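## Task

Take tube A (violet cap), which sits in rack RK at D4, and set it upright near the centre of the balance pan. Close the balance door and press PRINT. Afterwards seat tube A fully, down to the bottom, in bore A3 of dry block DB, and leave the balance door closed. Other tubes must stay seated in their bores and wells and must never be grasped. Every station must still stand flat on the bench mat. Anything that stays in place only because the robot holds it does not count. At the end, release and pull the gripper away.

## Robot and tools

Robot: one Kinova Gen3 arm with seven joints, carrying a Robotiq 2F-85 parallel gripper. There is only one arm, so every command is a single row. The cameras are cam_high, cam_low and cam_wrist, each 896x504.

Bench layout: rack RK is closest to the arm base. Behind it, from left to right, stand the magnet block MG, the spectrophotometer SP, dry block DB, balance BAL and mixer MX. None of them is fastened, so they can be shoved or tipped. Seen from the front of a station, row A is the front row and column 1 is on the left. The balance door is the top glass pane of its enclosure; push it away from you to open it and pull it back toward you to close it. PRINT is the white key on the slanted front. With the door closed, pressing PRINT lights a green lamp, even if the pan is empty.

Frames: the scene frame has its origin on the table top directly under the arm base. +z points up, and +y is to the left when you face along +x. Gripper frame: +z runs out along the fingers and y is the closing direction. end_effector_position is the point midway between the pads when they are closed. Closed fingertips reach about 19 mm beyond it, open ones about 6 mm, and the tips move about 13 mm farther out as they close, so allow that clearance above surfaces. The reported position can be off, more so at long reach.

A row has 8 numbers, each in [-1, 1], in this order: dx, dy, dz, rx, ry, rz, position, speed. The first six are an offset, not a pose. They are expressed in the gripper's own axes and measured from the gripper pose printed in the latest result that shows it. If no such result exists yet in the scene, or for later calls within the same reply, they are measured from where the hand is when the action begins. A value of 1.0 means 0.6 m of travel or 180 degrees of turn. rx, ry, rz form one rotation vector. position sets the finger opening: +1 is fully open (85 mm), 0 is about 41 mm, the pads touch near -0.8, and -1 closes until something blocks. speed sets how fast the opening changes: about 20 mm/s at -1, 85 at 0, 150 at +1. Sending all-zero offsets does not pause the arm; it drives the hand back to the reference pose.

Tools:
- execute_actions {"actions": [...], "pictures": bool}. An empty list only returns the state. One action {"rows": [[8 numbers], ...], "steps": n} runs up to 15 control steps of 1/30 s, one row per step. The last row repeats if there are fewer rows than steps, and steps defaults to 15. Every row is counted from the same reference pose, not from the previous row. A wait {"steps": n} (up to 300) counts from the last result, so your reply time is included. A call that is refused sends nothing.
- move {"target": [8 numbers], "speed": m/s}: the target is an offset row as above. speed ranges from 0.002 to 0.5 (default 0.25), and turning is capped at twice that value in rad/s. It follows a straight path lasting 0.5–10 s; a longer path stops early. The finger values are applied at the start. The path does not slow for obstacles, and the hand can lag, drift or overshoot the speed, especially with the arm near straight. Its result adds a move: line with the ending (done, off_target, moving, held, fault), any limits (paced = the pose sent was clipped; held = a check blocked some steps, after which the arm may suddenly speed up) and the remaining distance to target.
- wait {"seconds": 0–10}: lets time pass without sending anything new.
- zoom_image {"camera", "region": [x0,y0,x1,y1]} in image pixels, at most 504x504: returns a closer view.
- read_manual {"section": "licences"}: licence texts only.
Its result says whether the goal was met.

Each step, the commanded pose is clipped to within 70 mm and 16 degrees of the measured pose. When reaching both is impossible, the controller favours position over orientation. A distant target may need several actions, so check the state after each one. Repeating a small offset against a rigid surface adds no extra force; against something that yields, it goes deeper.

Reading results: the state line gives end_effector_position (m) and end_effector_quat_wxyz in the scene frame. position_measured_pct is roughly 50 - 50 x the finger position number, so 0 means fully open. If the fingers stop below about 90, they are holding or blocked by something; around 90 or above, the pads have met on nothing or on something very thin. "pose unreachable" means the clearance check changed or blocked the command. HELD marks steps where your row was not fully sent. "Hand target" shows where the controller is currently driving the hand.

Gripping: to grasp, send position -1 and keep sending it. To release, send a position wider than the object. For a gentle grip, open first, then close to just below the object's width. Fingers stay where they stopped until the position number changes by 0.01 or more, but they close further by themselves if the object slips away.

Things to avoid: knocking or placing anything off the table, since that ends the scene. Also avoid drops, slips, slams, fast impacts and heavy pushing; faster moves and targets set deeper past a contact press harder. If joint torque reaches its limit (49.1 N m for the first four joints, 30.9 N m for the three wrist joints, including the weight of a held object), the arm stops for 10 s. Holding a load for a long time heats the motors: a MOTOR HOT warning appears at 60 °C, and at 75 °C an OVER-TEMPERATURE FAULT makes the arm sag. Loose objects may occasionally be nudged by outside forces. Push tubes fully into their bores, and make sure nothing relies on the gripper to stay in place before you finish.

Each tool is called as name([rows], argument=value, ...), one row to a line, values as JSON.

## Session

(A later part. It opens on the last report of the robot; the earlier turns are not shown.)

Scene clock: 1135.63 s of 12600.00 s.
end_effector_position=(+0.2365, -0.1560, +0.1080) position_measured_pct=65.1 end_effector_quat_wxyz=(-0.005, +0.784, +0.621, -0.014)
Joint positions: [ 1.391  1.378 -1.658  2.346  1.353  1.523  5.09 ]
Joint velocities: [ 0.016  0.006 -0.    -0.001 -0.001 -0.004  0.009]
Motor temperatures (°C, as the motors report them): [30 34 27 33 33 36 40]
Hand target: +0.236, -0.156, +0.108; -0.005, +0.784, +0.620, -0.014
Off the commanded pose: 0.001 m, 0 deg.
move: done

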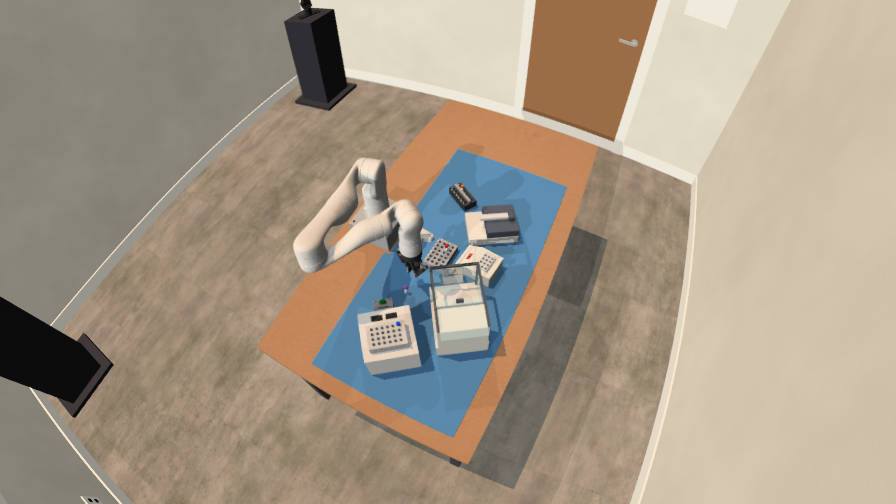

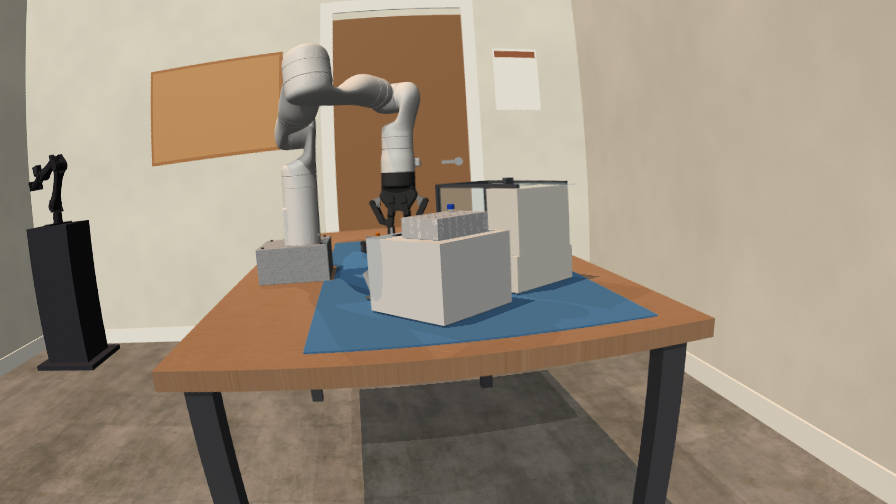

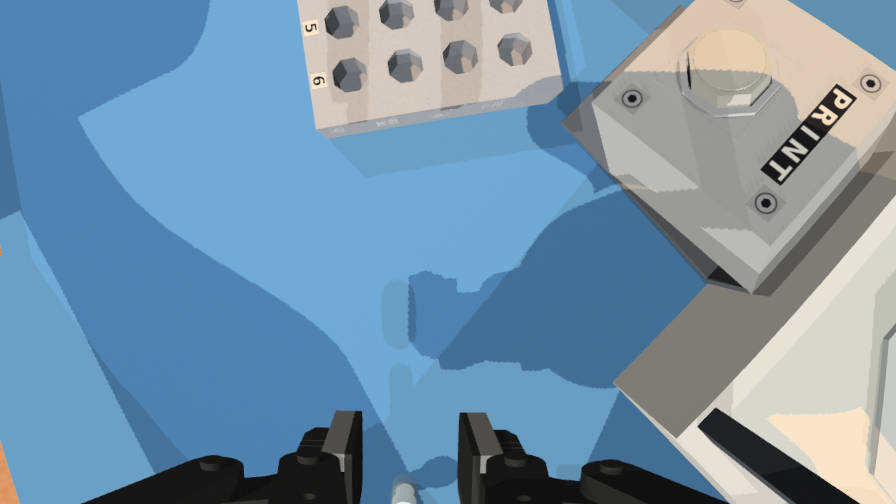

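move(target=[-0.0787,-0.002,-0.067,0,0,-0.252,-0.3,0], speed=0.12)

Scene clock: 1147.03 s of 12600.00 s.
end_effector_position=(+0.2256, -0.2012, +0.1488) position_measured_pct=65.1 end_effector_quat_wxyz=(-0.010, +0.484, +0.875, -0.011)
Joint positions: [ 1.535  1.383 -1.812  2.262  1.257  1.662  6.075]
Joint velocities: [ 0.003  0.001 -0.002 -0.001 -0.001  0.002  0.009]
Motor temperatures (°C, as the motors report them): [30 34 27 33 33 36 40]
Hand target: +0.226, -0.201, +0.149; -0.010, +0.484, +0.875, -0.011
Off the commanded pose: 0.000 m, 0 deg.
move: done

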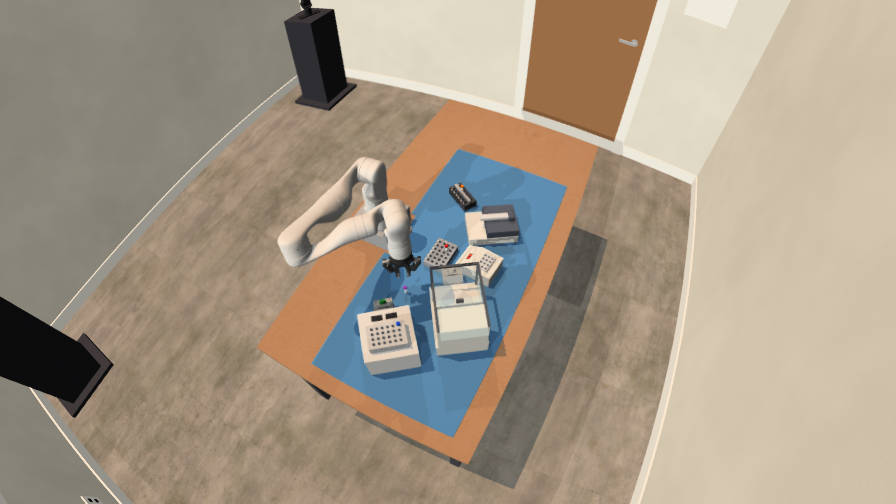

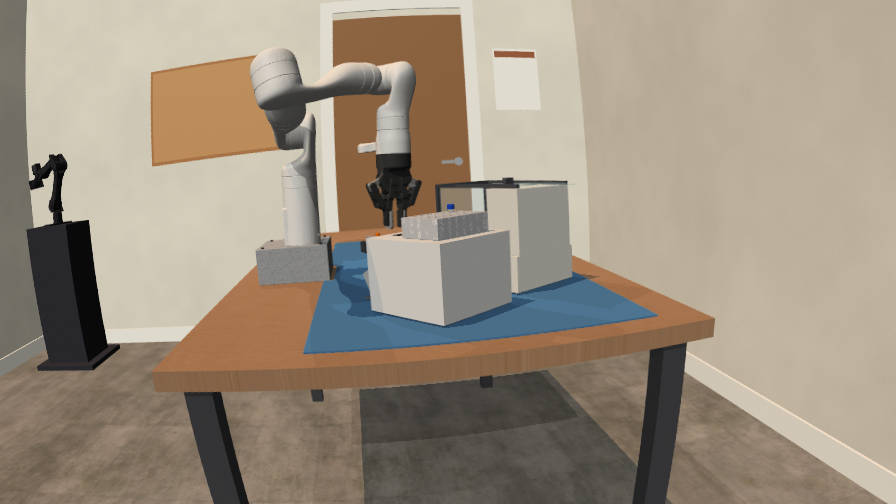

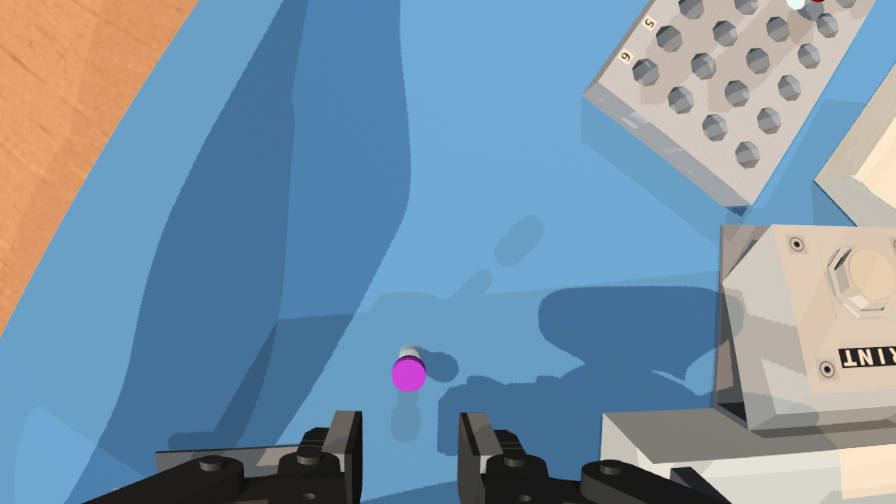

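move(target=[0.005,-0.002,0.14,0,0,0,-0.3,0], speed=0.08)

move(target=[0,0,0.033,0,0,0,-0.3,0], speed=0.03)

Scene clock: 1156.47 s of 12600.00 s.
end_effector_position=(+0.2209, -0.2001, +0.0652) position_measured_pct=65.1 end_effector_quat_wxyz=(-0.010, +0.484, +0.875, -0.011)
Joint positions: [ 1.528  1.555 -1.622  2.314  1.51   1.627  6.048]
Joint velocities: [ 0.     0.005  0.005 -0.001  0.003 -0.004  0.001]
Motor temperatures (°C, as the motors report them): [30 34 27 33 33 36 40]
Hand target: +0.221, -0.200, +0.065; -0.010, +0.484, +0.875, -0.011
Off the commanded pose: 0.000 m, 0 deg.
move: done

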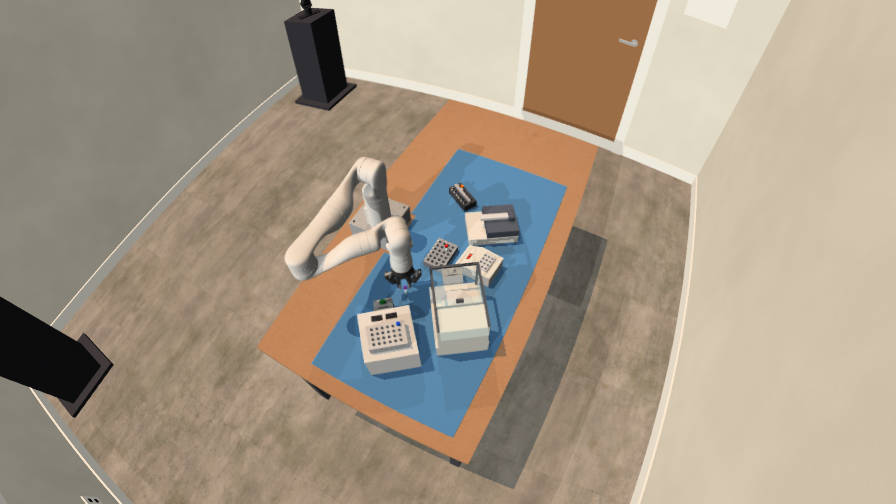

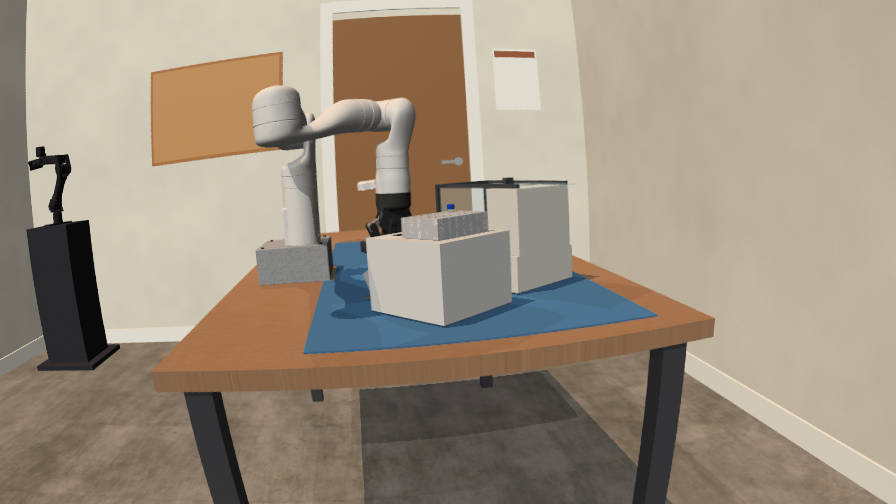

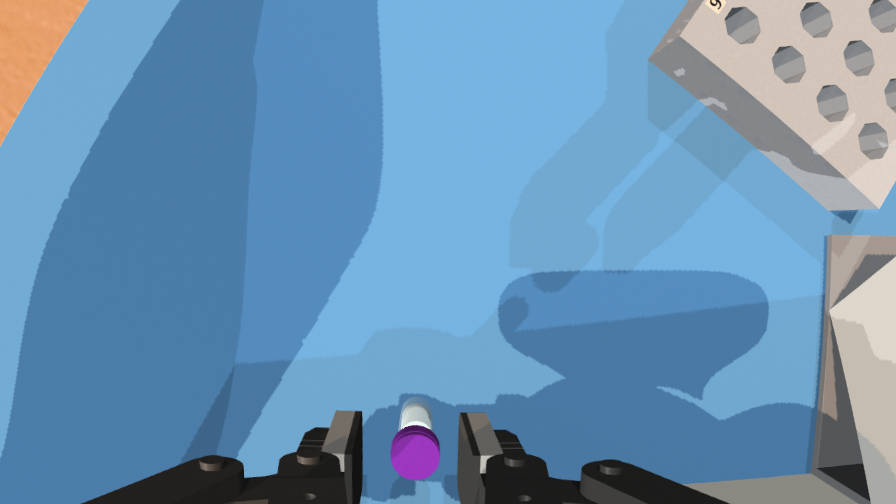

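Scene clock: 1157.43 s of 12600.00 s.
end_effector_position=(+0.2204, -0.2003, +0.0456) position_measured_pct=65.1 end_effector_quat_wxyz=(-0.010, +0.484, +0.875, -0.011)
Joint positions: [ 1.53   1.597 -1.575  2.314  1.573  1.621  6.052]
Joint velocities: [ 0.     0.003  0.002 -0.003  0.002 -0.001 -0.   ]
Motor temperatures (°C, as the motors report them): [30 34 27 33 33 36 40]
Hand target: +0.220, -0.200, +0.045; -0.010, +0.484, +0.875, -0.011
Off the commanded pose: 0.000 m, 0 deg.
move: done

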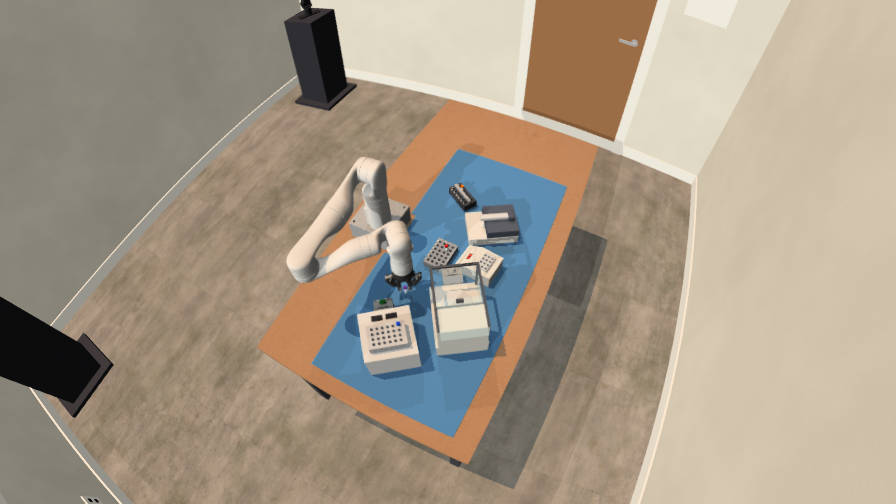

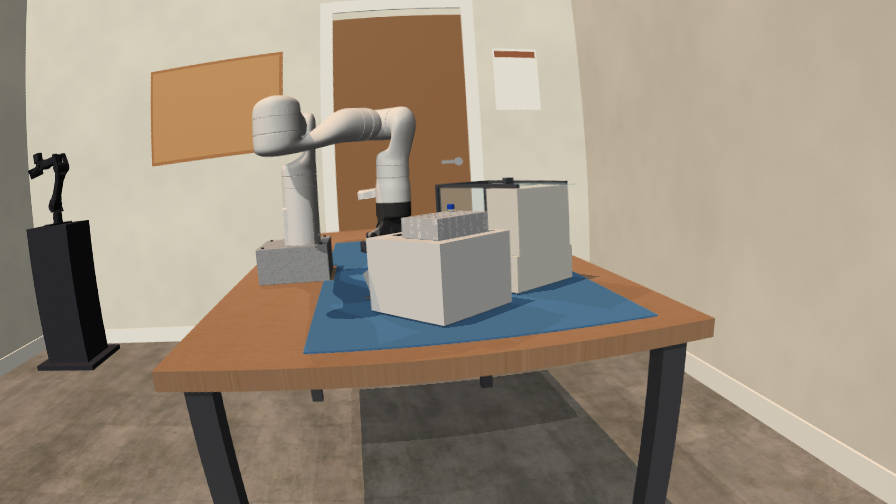

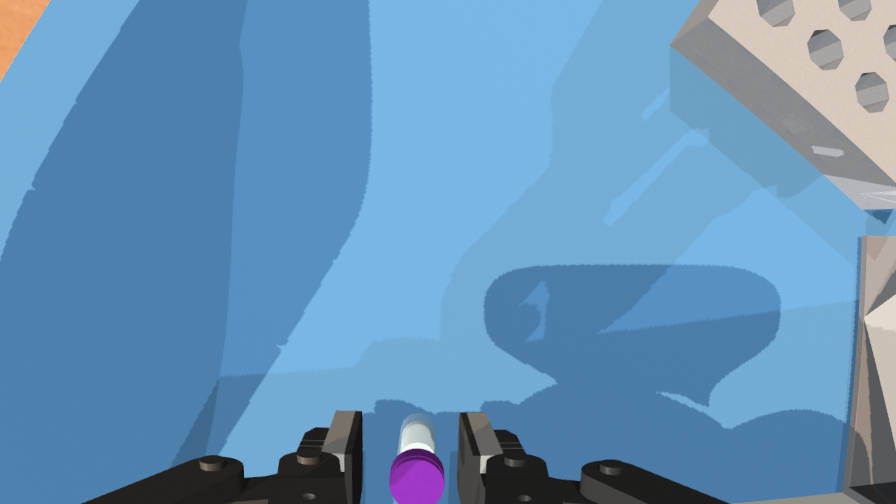

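move(target=[0.005,0,0,-0.0092,0,0,-0.3,0], speed=0.01)

execute_actions([
  {"rows":[[0,0,0,0,0,0,-1,-0.5]],"steps":15},
])

Scene clock: 1169.20 s of 12600.00 s.
end_effector_position=(+0.2189, -0.1978, +0.0456) position_measured_pct=65.1 end_effector_quat_wxyz=(-0.003, +0.484, +0.875, +0.001)
Joint positions: [ 1.557  1.607 -1.584  2.331  1.58   1.606  6.063]
Joint velocities: [ 0.002  0.001 -0.002  0.001 -0.001 -0.001 -0.   ]
Motor temperatures (°C, as the motors report them): [30 34 27 33 33 36 40]
Hand target: +0.219, -0.198, +0.046; -0.003, +0.484, +0.875, +0.001
Off the commanded pose: 0.000 m, 0 deg.
move: done

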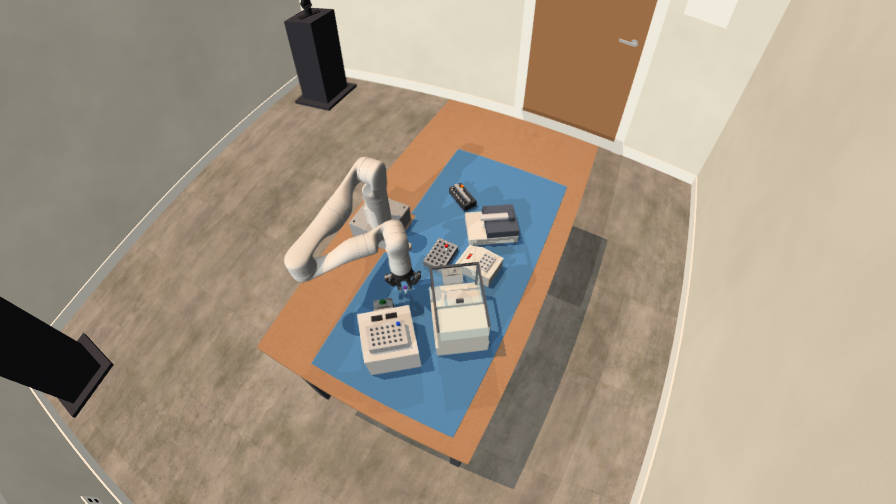

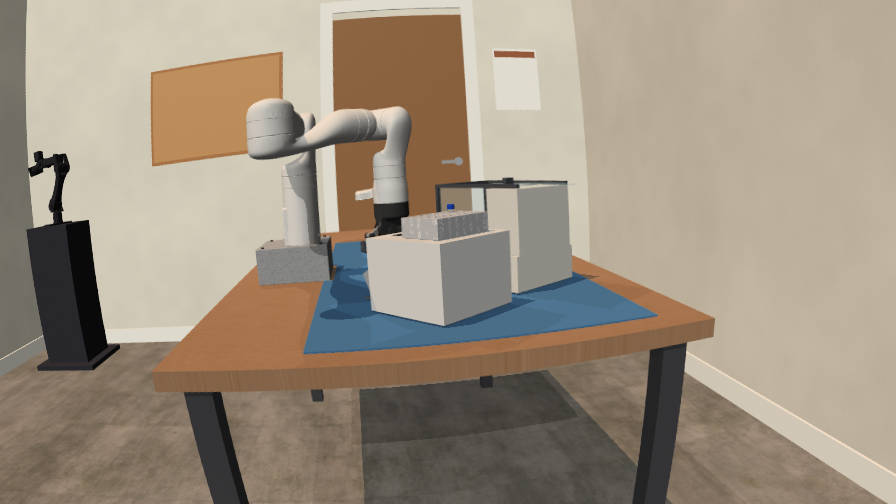

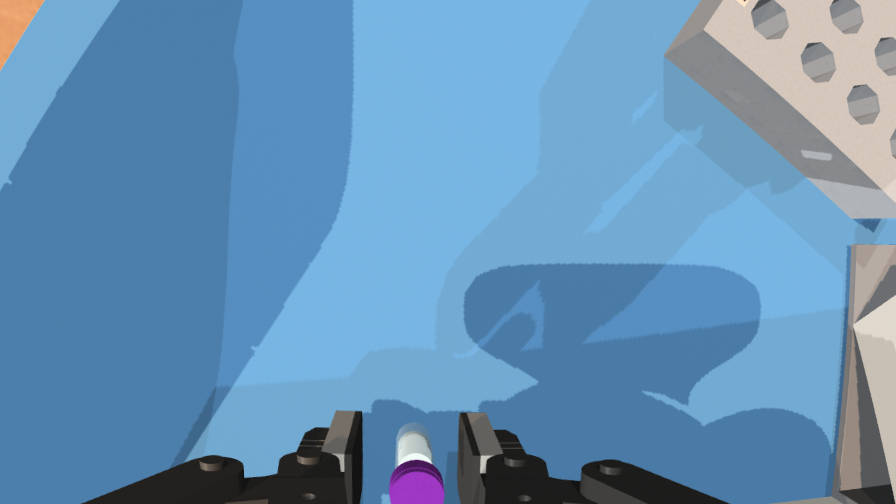

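Scene clock: 1169.70 s of 12600.00 s.
end_effector_position=(+0.2191, -0.1977, +0.0457) position_measured_pct=82.5 end_effector_quat_wxyz=(-0.002, +0.484, +0.875, +0.001)
Joint positions: [ 1.557  1.607 -1.584  2.331  1.58   1.606  6.063]
Joint velocities: [-0.    -0.002 -0.004  0.001 -0.002  0.001 -0.   ]
Motor temperatures (°C, as the motors report them): [30 34 27 33 33 36 40]
Hand target: +0.219, -0.198, +0.046; -0.003, +0.484, +0.875, +0.001
Off the commanded pose: 0.000 m, 0 deg.
Steps of this call (steps 1 to 15: all 15 steps of this action). Readings (end_effector_position | what the end effector reports):
1: (+0.2189, -0.1978, +0.0456) | position_measured_pct=65.1
2: (+0.2189, -0.1978, +0.0456) | position_measured_pct=65.5
4: (+0.2189, -0.1978, +0.0456) | position_measured_pct=67.9
8: (+0.2189, -0.1978, +0.0456) | position_measured_pct=75.0
15: the state above

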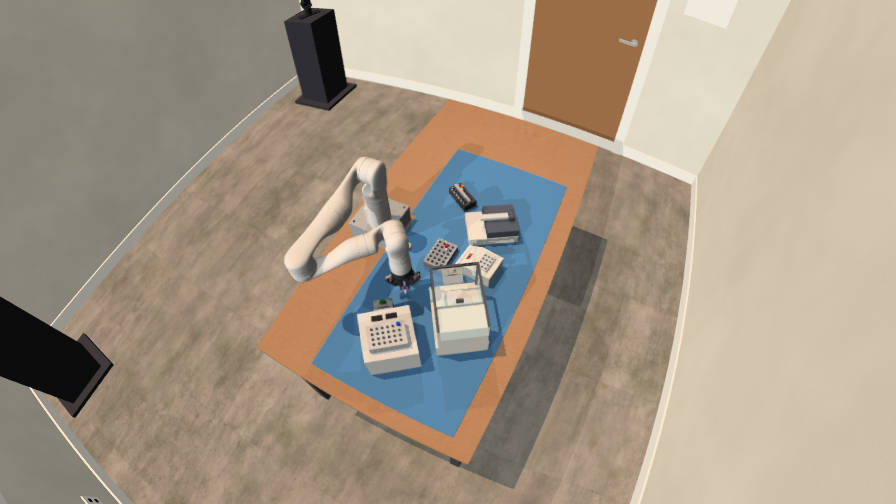

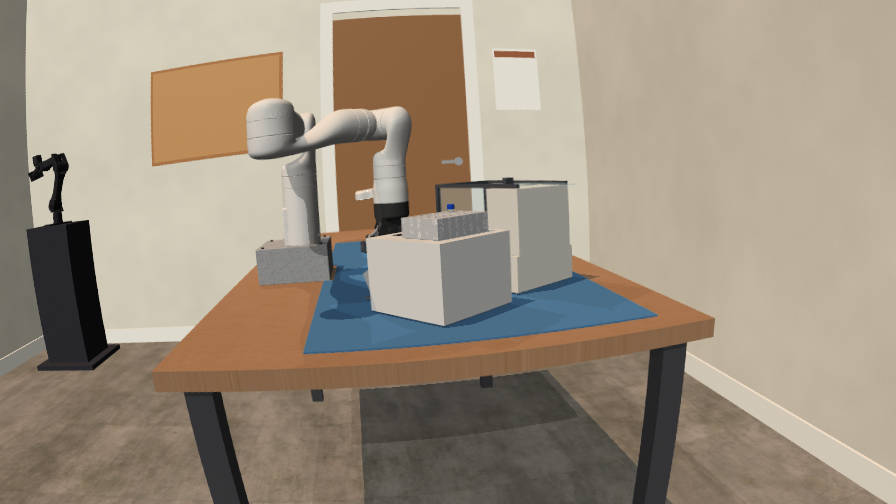

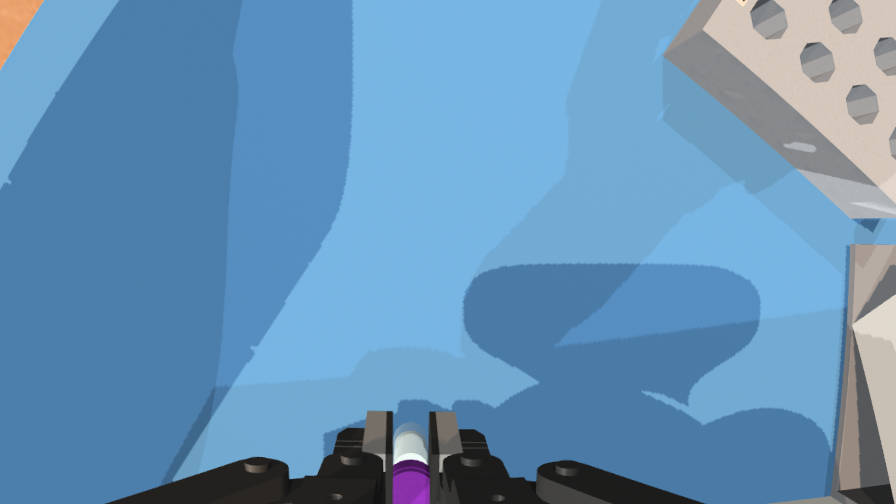

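move(target=[0,0,-0.41,0,0,0,-1,0], speed=0.15)

move(target=[-0.182,0.309,0,0,0,0,-1,0], speed=0.12)

Scene clock: 1177.53 s of 12600.00 s.
end_effector_position=(+0.2193, -0.1992, +0.2911) position_measured_pct=82.9 end_effector_quat_wxyz=(-0.003, +0.484, +0.875, +0.001)
Joint positions: [ 1.629  1.135 -2.1    2.08   0.916  1.769  6.199]
Joint velocities: [ 0.001 -0.004 -0.002 -0.005 -0.001  0.004 -0.   ]
Motor temperatures (°C, as the motors report them): [30 34 27 33 33 36 40]
Hand target: +0.219, -0.199, +0.291; -0.003, +0.484, +0.875, +0.001
Off the commanded pose: 0.001 m, 0 deg.
move: done

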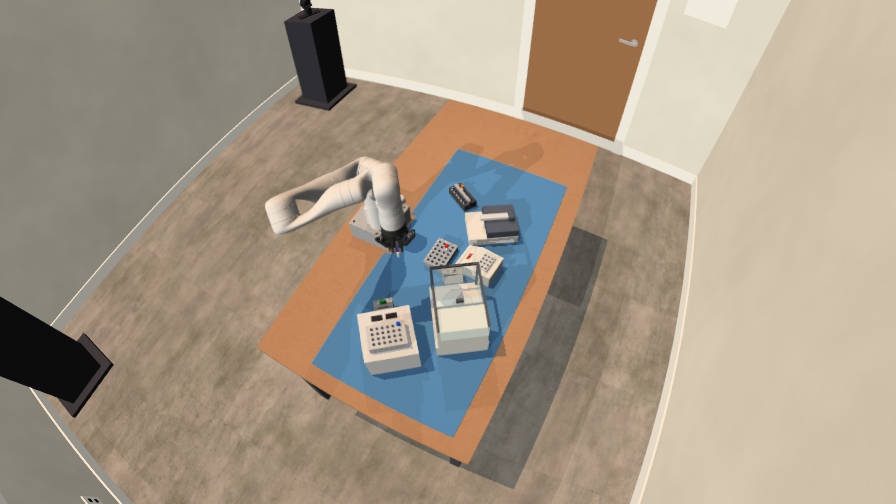

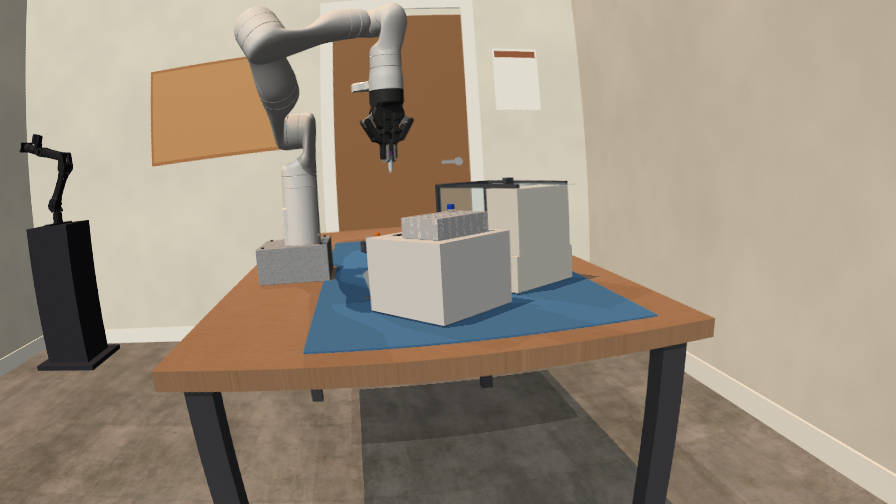

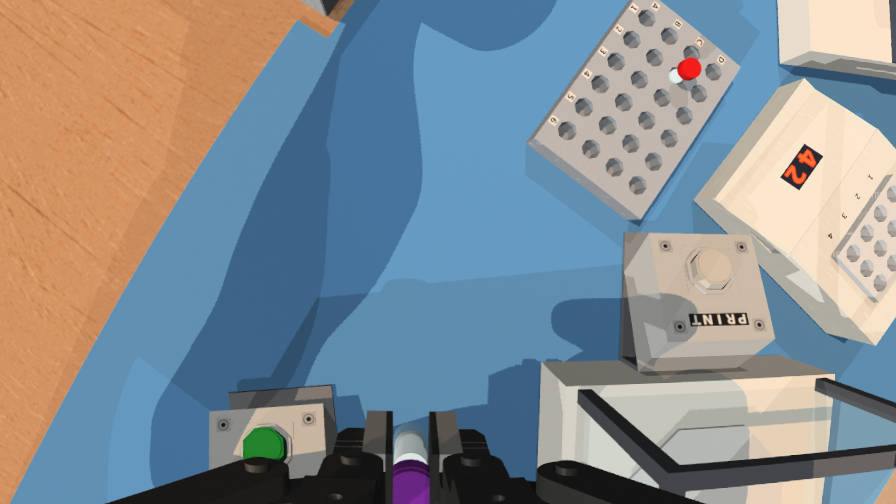

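Scene clock: 1179.80 s of 12600.00 s.
end_effector_position=(+0.4343, -0.1930, +0.2913) position_measured_pct=82.9 end_effector_quat_wxyz=(-0.002, +0.484, +0.875, +0.001)
Joint positions: [ 1.098  1.153 -1.792  1.527  1.144  1.793  6.311]
Joint velocities: [-0.007  0.    -0.001 -0.003  0.     0.     0.001]
Motor temperatures (°C, as the motors report them): [30 34 27 33 33 36 40]
Hand target: +0.434, -0.193, +0.291; -0.002, +0.484, +0.875, +0.001
Off the commanded pose: 0.001 m, 0 deg.
move: done

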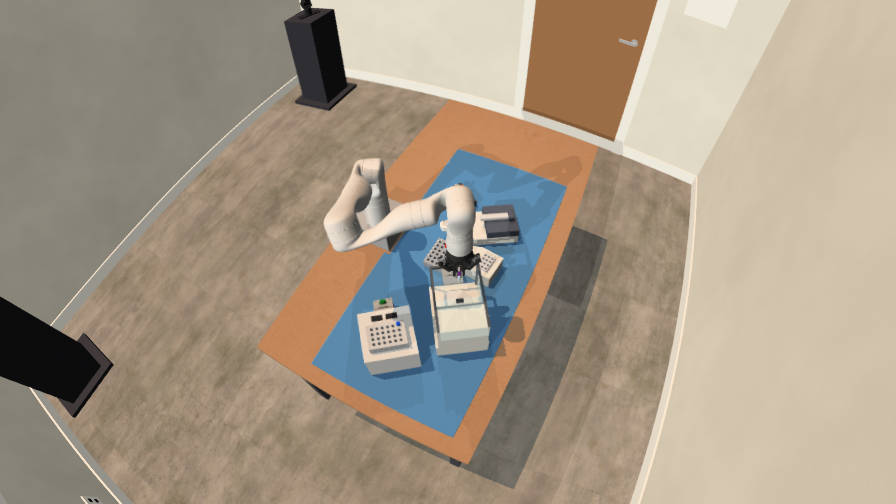

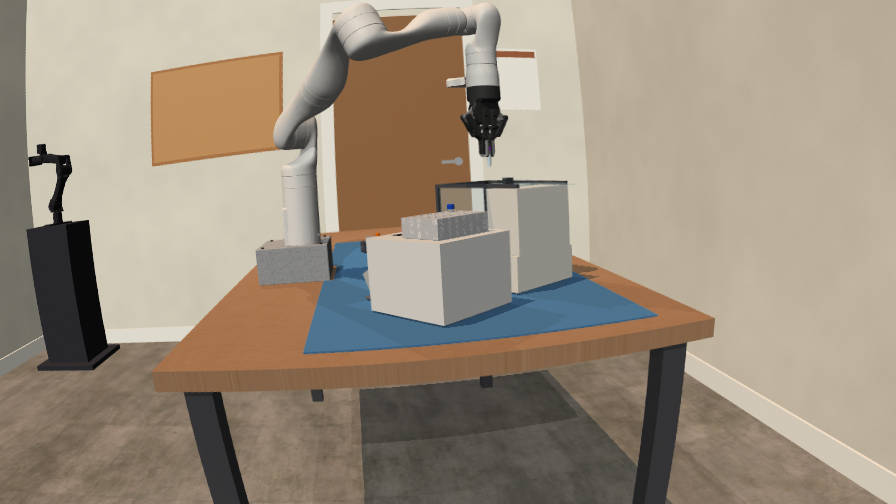

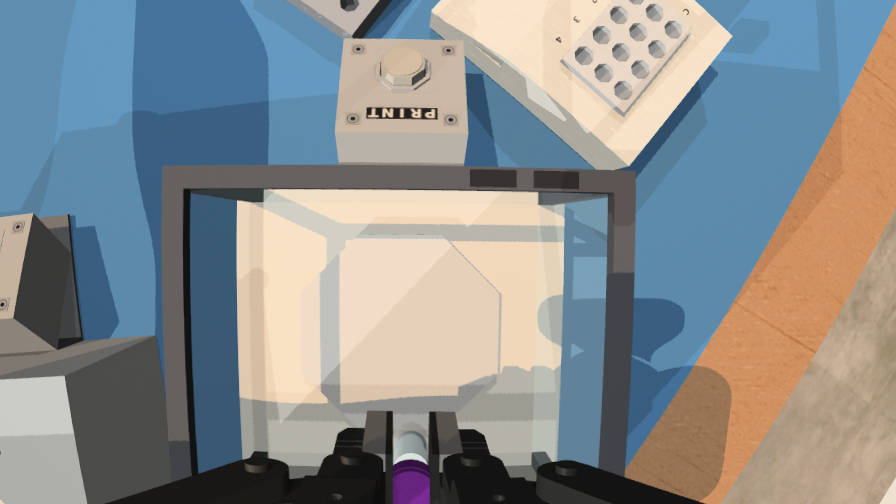

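move(target=[0.007,-0.006,0.15,0,0,0,-1,0], speed=0.05)

Scene clock: 1189.10 s of 12600.00 s.
end_effector_position=(+0.4290, -0.1909, +0.2015) position_measured_pct=82.9 end_effector_quat_wxyz=(-0.002, +0.484, +0.875, +0.001)
Joint positions: [ 1.116  1.283 -1.706  1.674  1.262  1.672  6.243]
Joint velocities: [ 0.     0.003  0.     0.002 -0.    -0.003  0.   ]
Motor temperatures (°C, as the motors report them): [30 34 27 33 33 36 40]
Hand target: +0.429, -0.191, +0.201; -0.002, +0.484, +0.875, +0.001
Off the commanded pose: 0.000 m, 0 deg.
move: done

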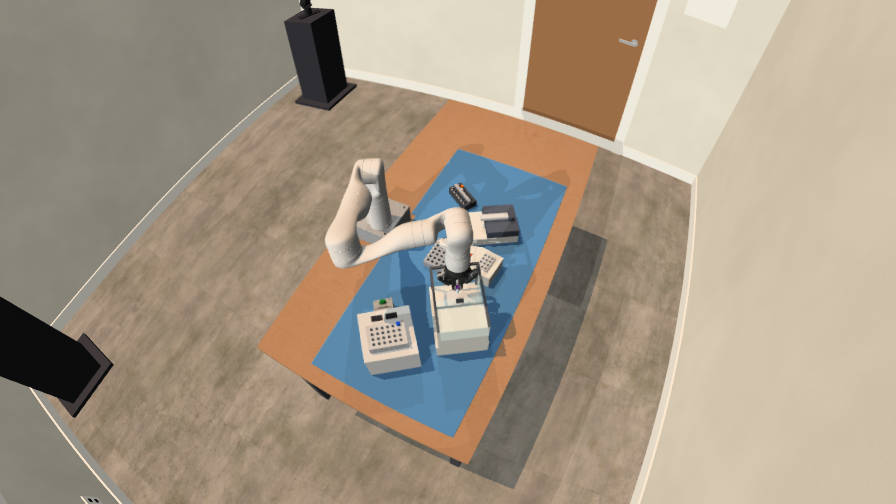

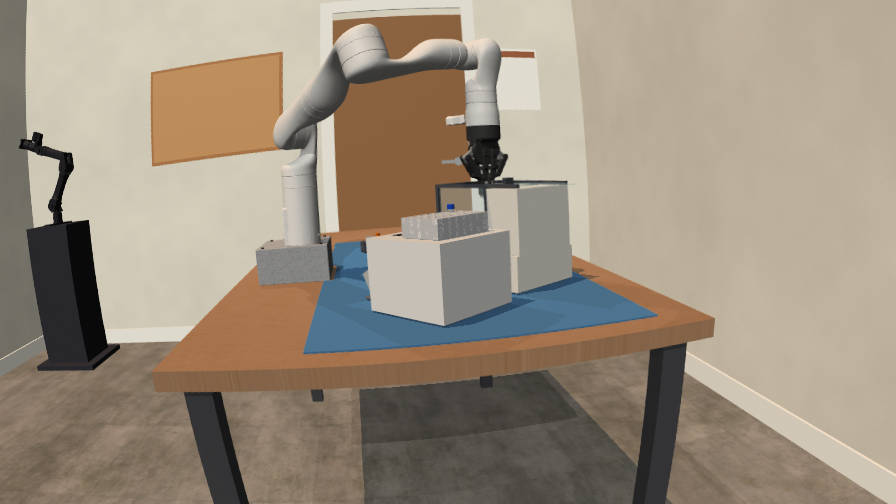

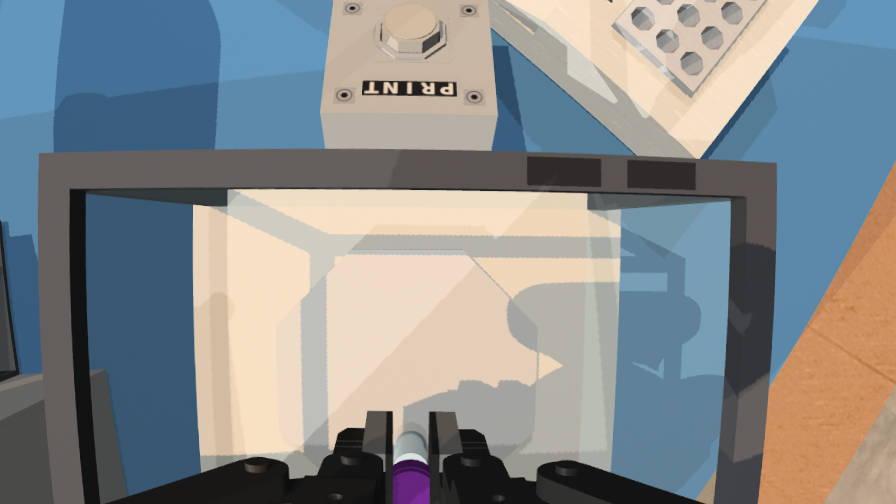

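move(target=[0,0,0.105,0,0,0,-1,0], speed=0.03)

move(target=[0,0,0.02,0,0,0,-1,0], speed=0.006)

Scene clock: 1194.83 s of 12600.00 s.
end_effector_position=(+0.4289, -0.1905, +0.1387) position_measured_pct=82.9 end_effector_quat_wxyz=(-0.002, +0.484, +0.875, +0.001)
Joint positions: [ 1.114  1.38  -1.628  1.726  1.366  1.598  6.215]
Joint velocities: [-0.     0.002  0.003  0.    -0.    -0.002  0.001]
Motor temperatures (°C, as the motors report them): [30 34 27 33 33 36 40]
Hand target: +0.429, -0.190, +0.139; -0.002, +0.484, +0.875, +0.001
Off the commanded pose: 0.000 m, 0 deg.
move: done

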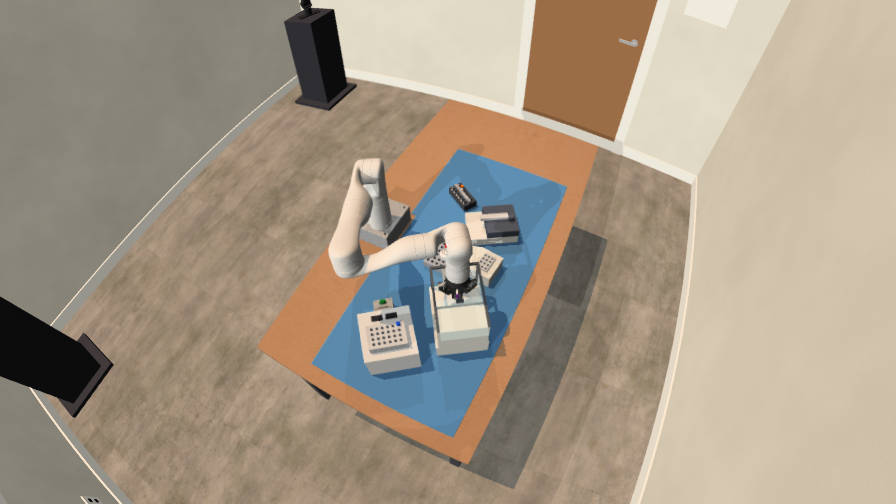

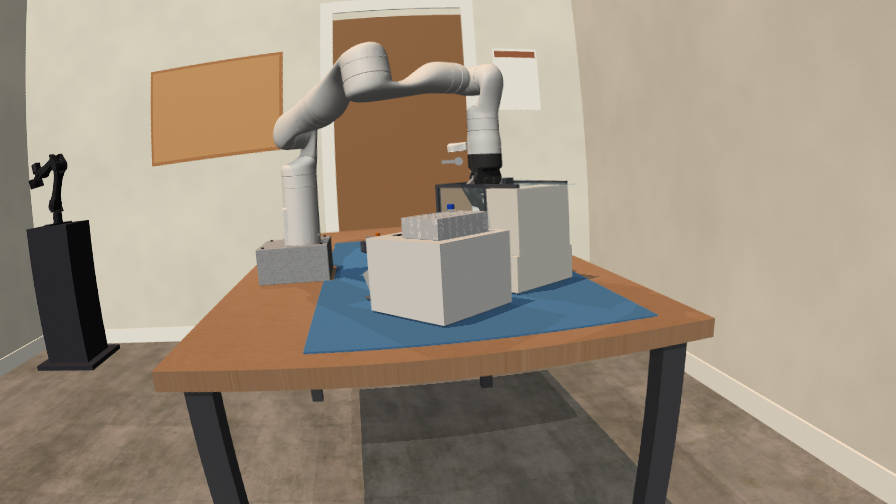

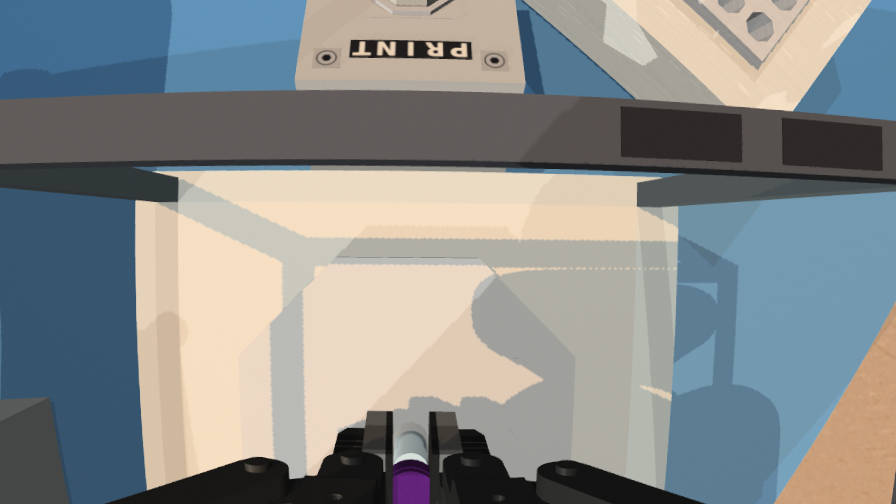

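Scene clock: 1197.07 s of 12600.00 s.
end_effector_position=(+0.4294, -0.1906, +0.1282) position_measured_pct=82.9 end_effector_quat_wxyz=(-0.001, +0.484, +0.875, +0.001)
Joint positions: [ 1.113  1.397 -1.615  1.733  1.386  1.586  6.211]
Joint velocities: [-0.     0.     0.    -0.     0.001 -0.001 -0.   ]
Motor temperatures (°C, as the motors report them): [30 34 27 33 33 36 40]
Hand target: +0.429, -0.190, +0.127; -0.002, +0.484, +0.875, +0.001
Off the commanded pose: 0.002 m, 0 deg.
move: done

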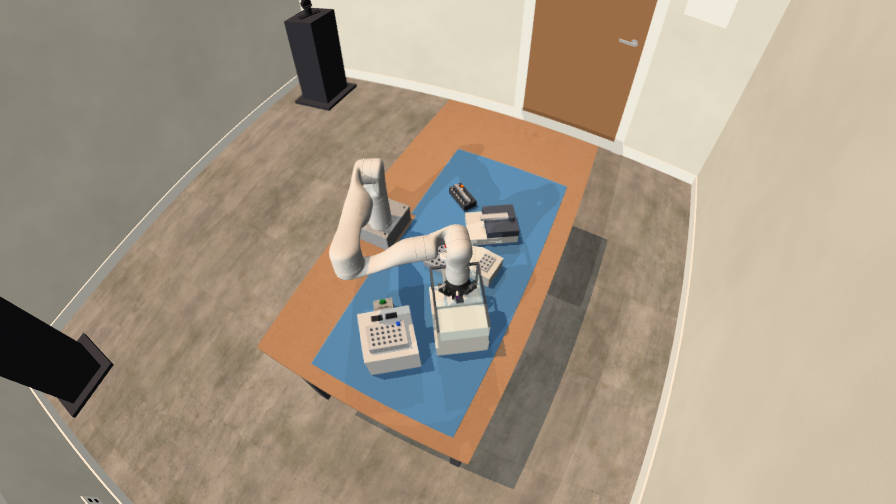

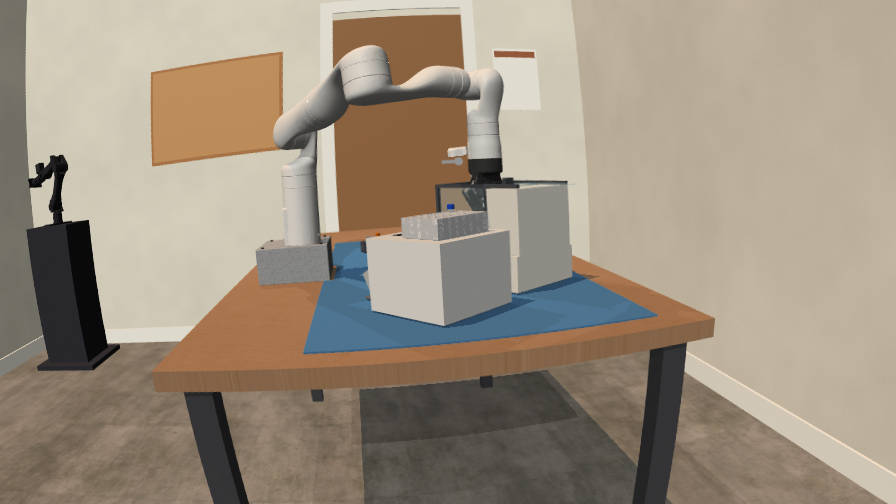

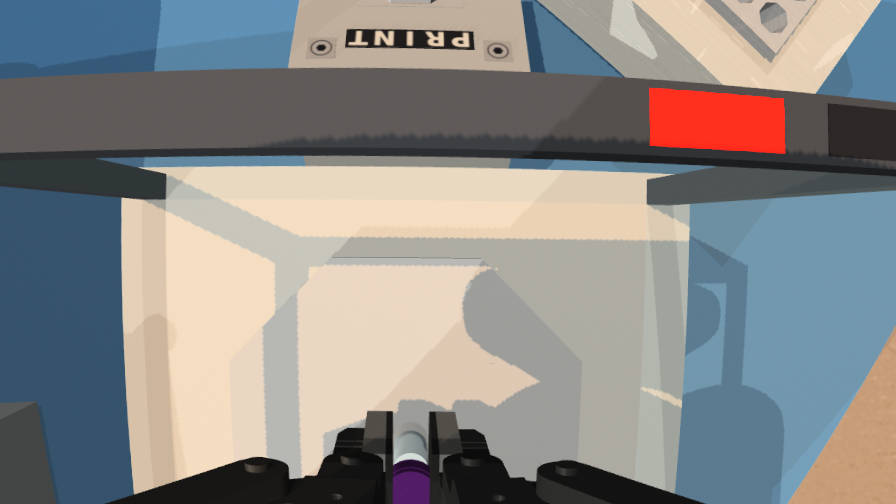

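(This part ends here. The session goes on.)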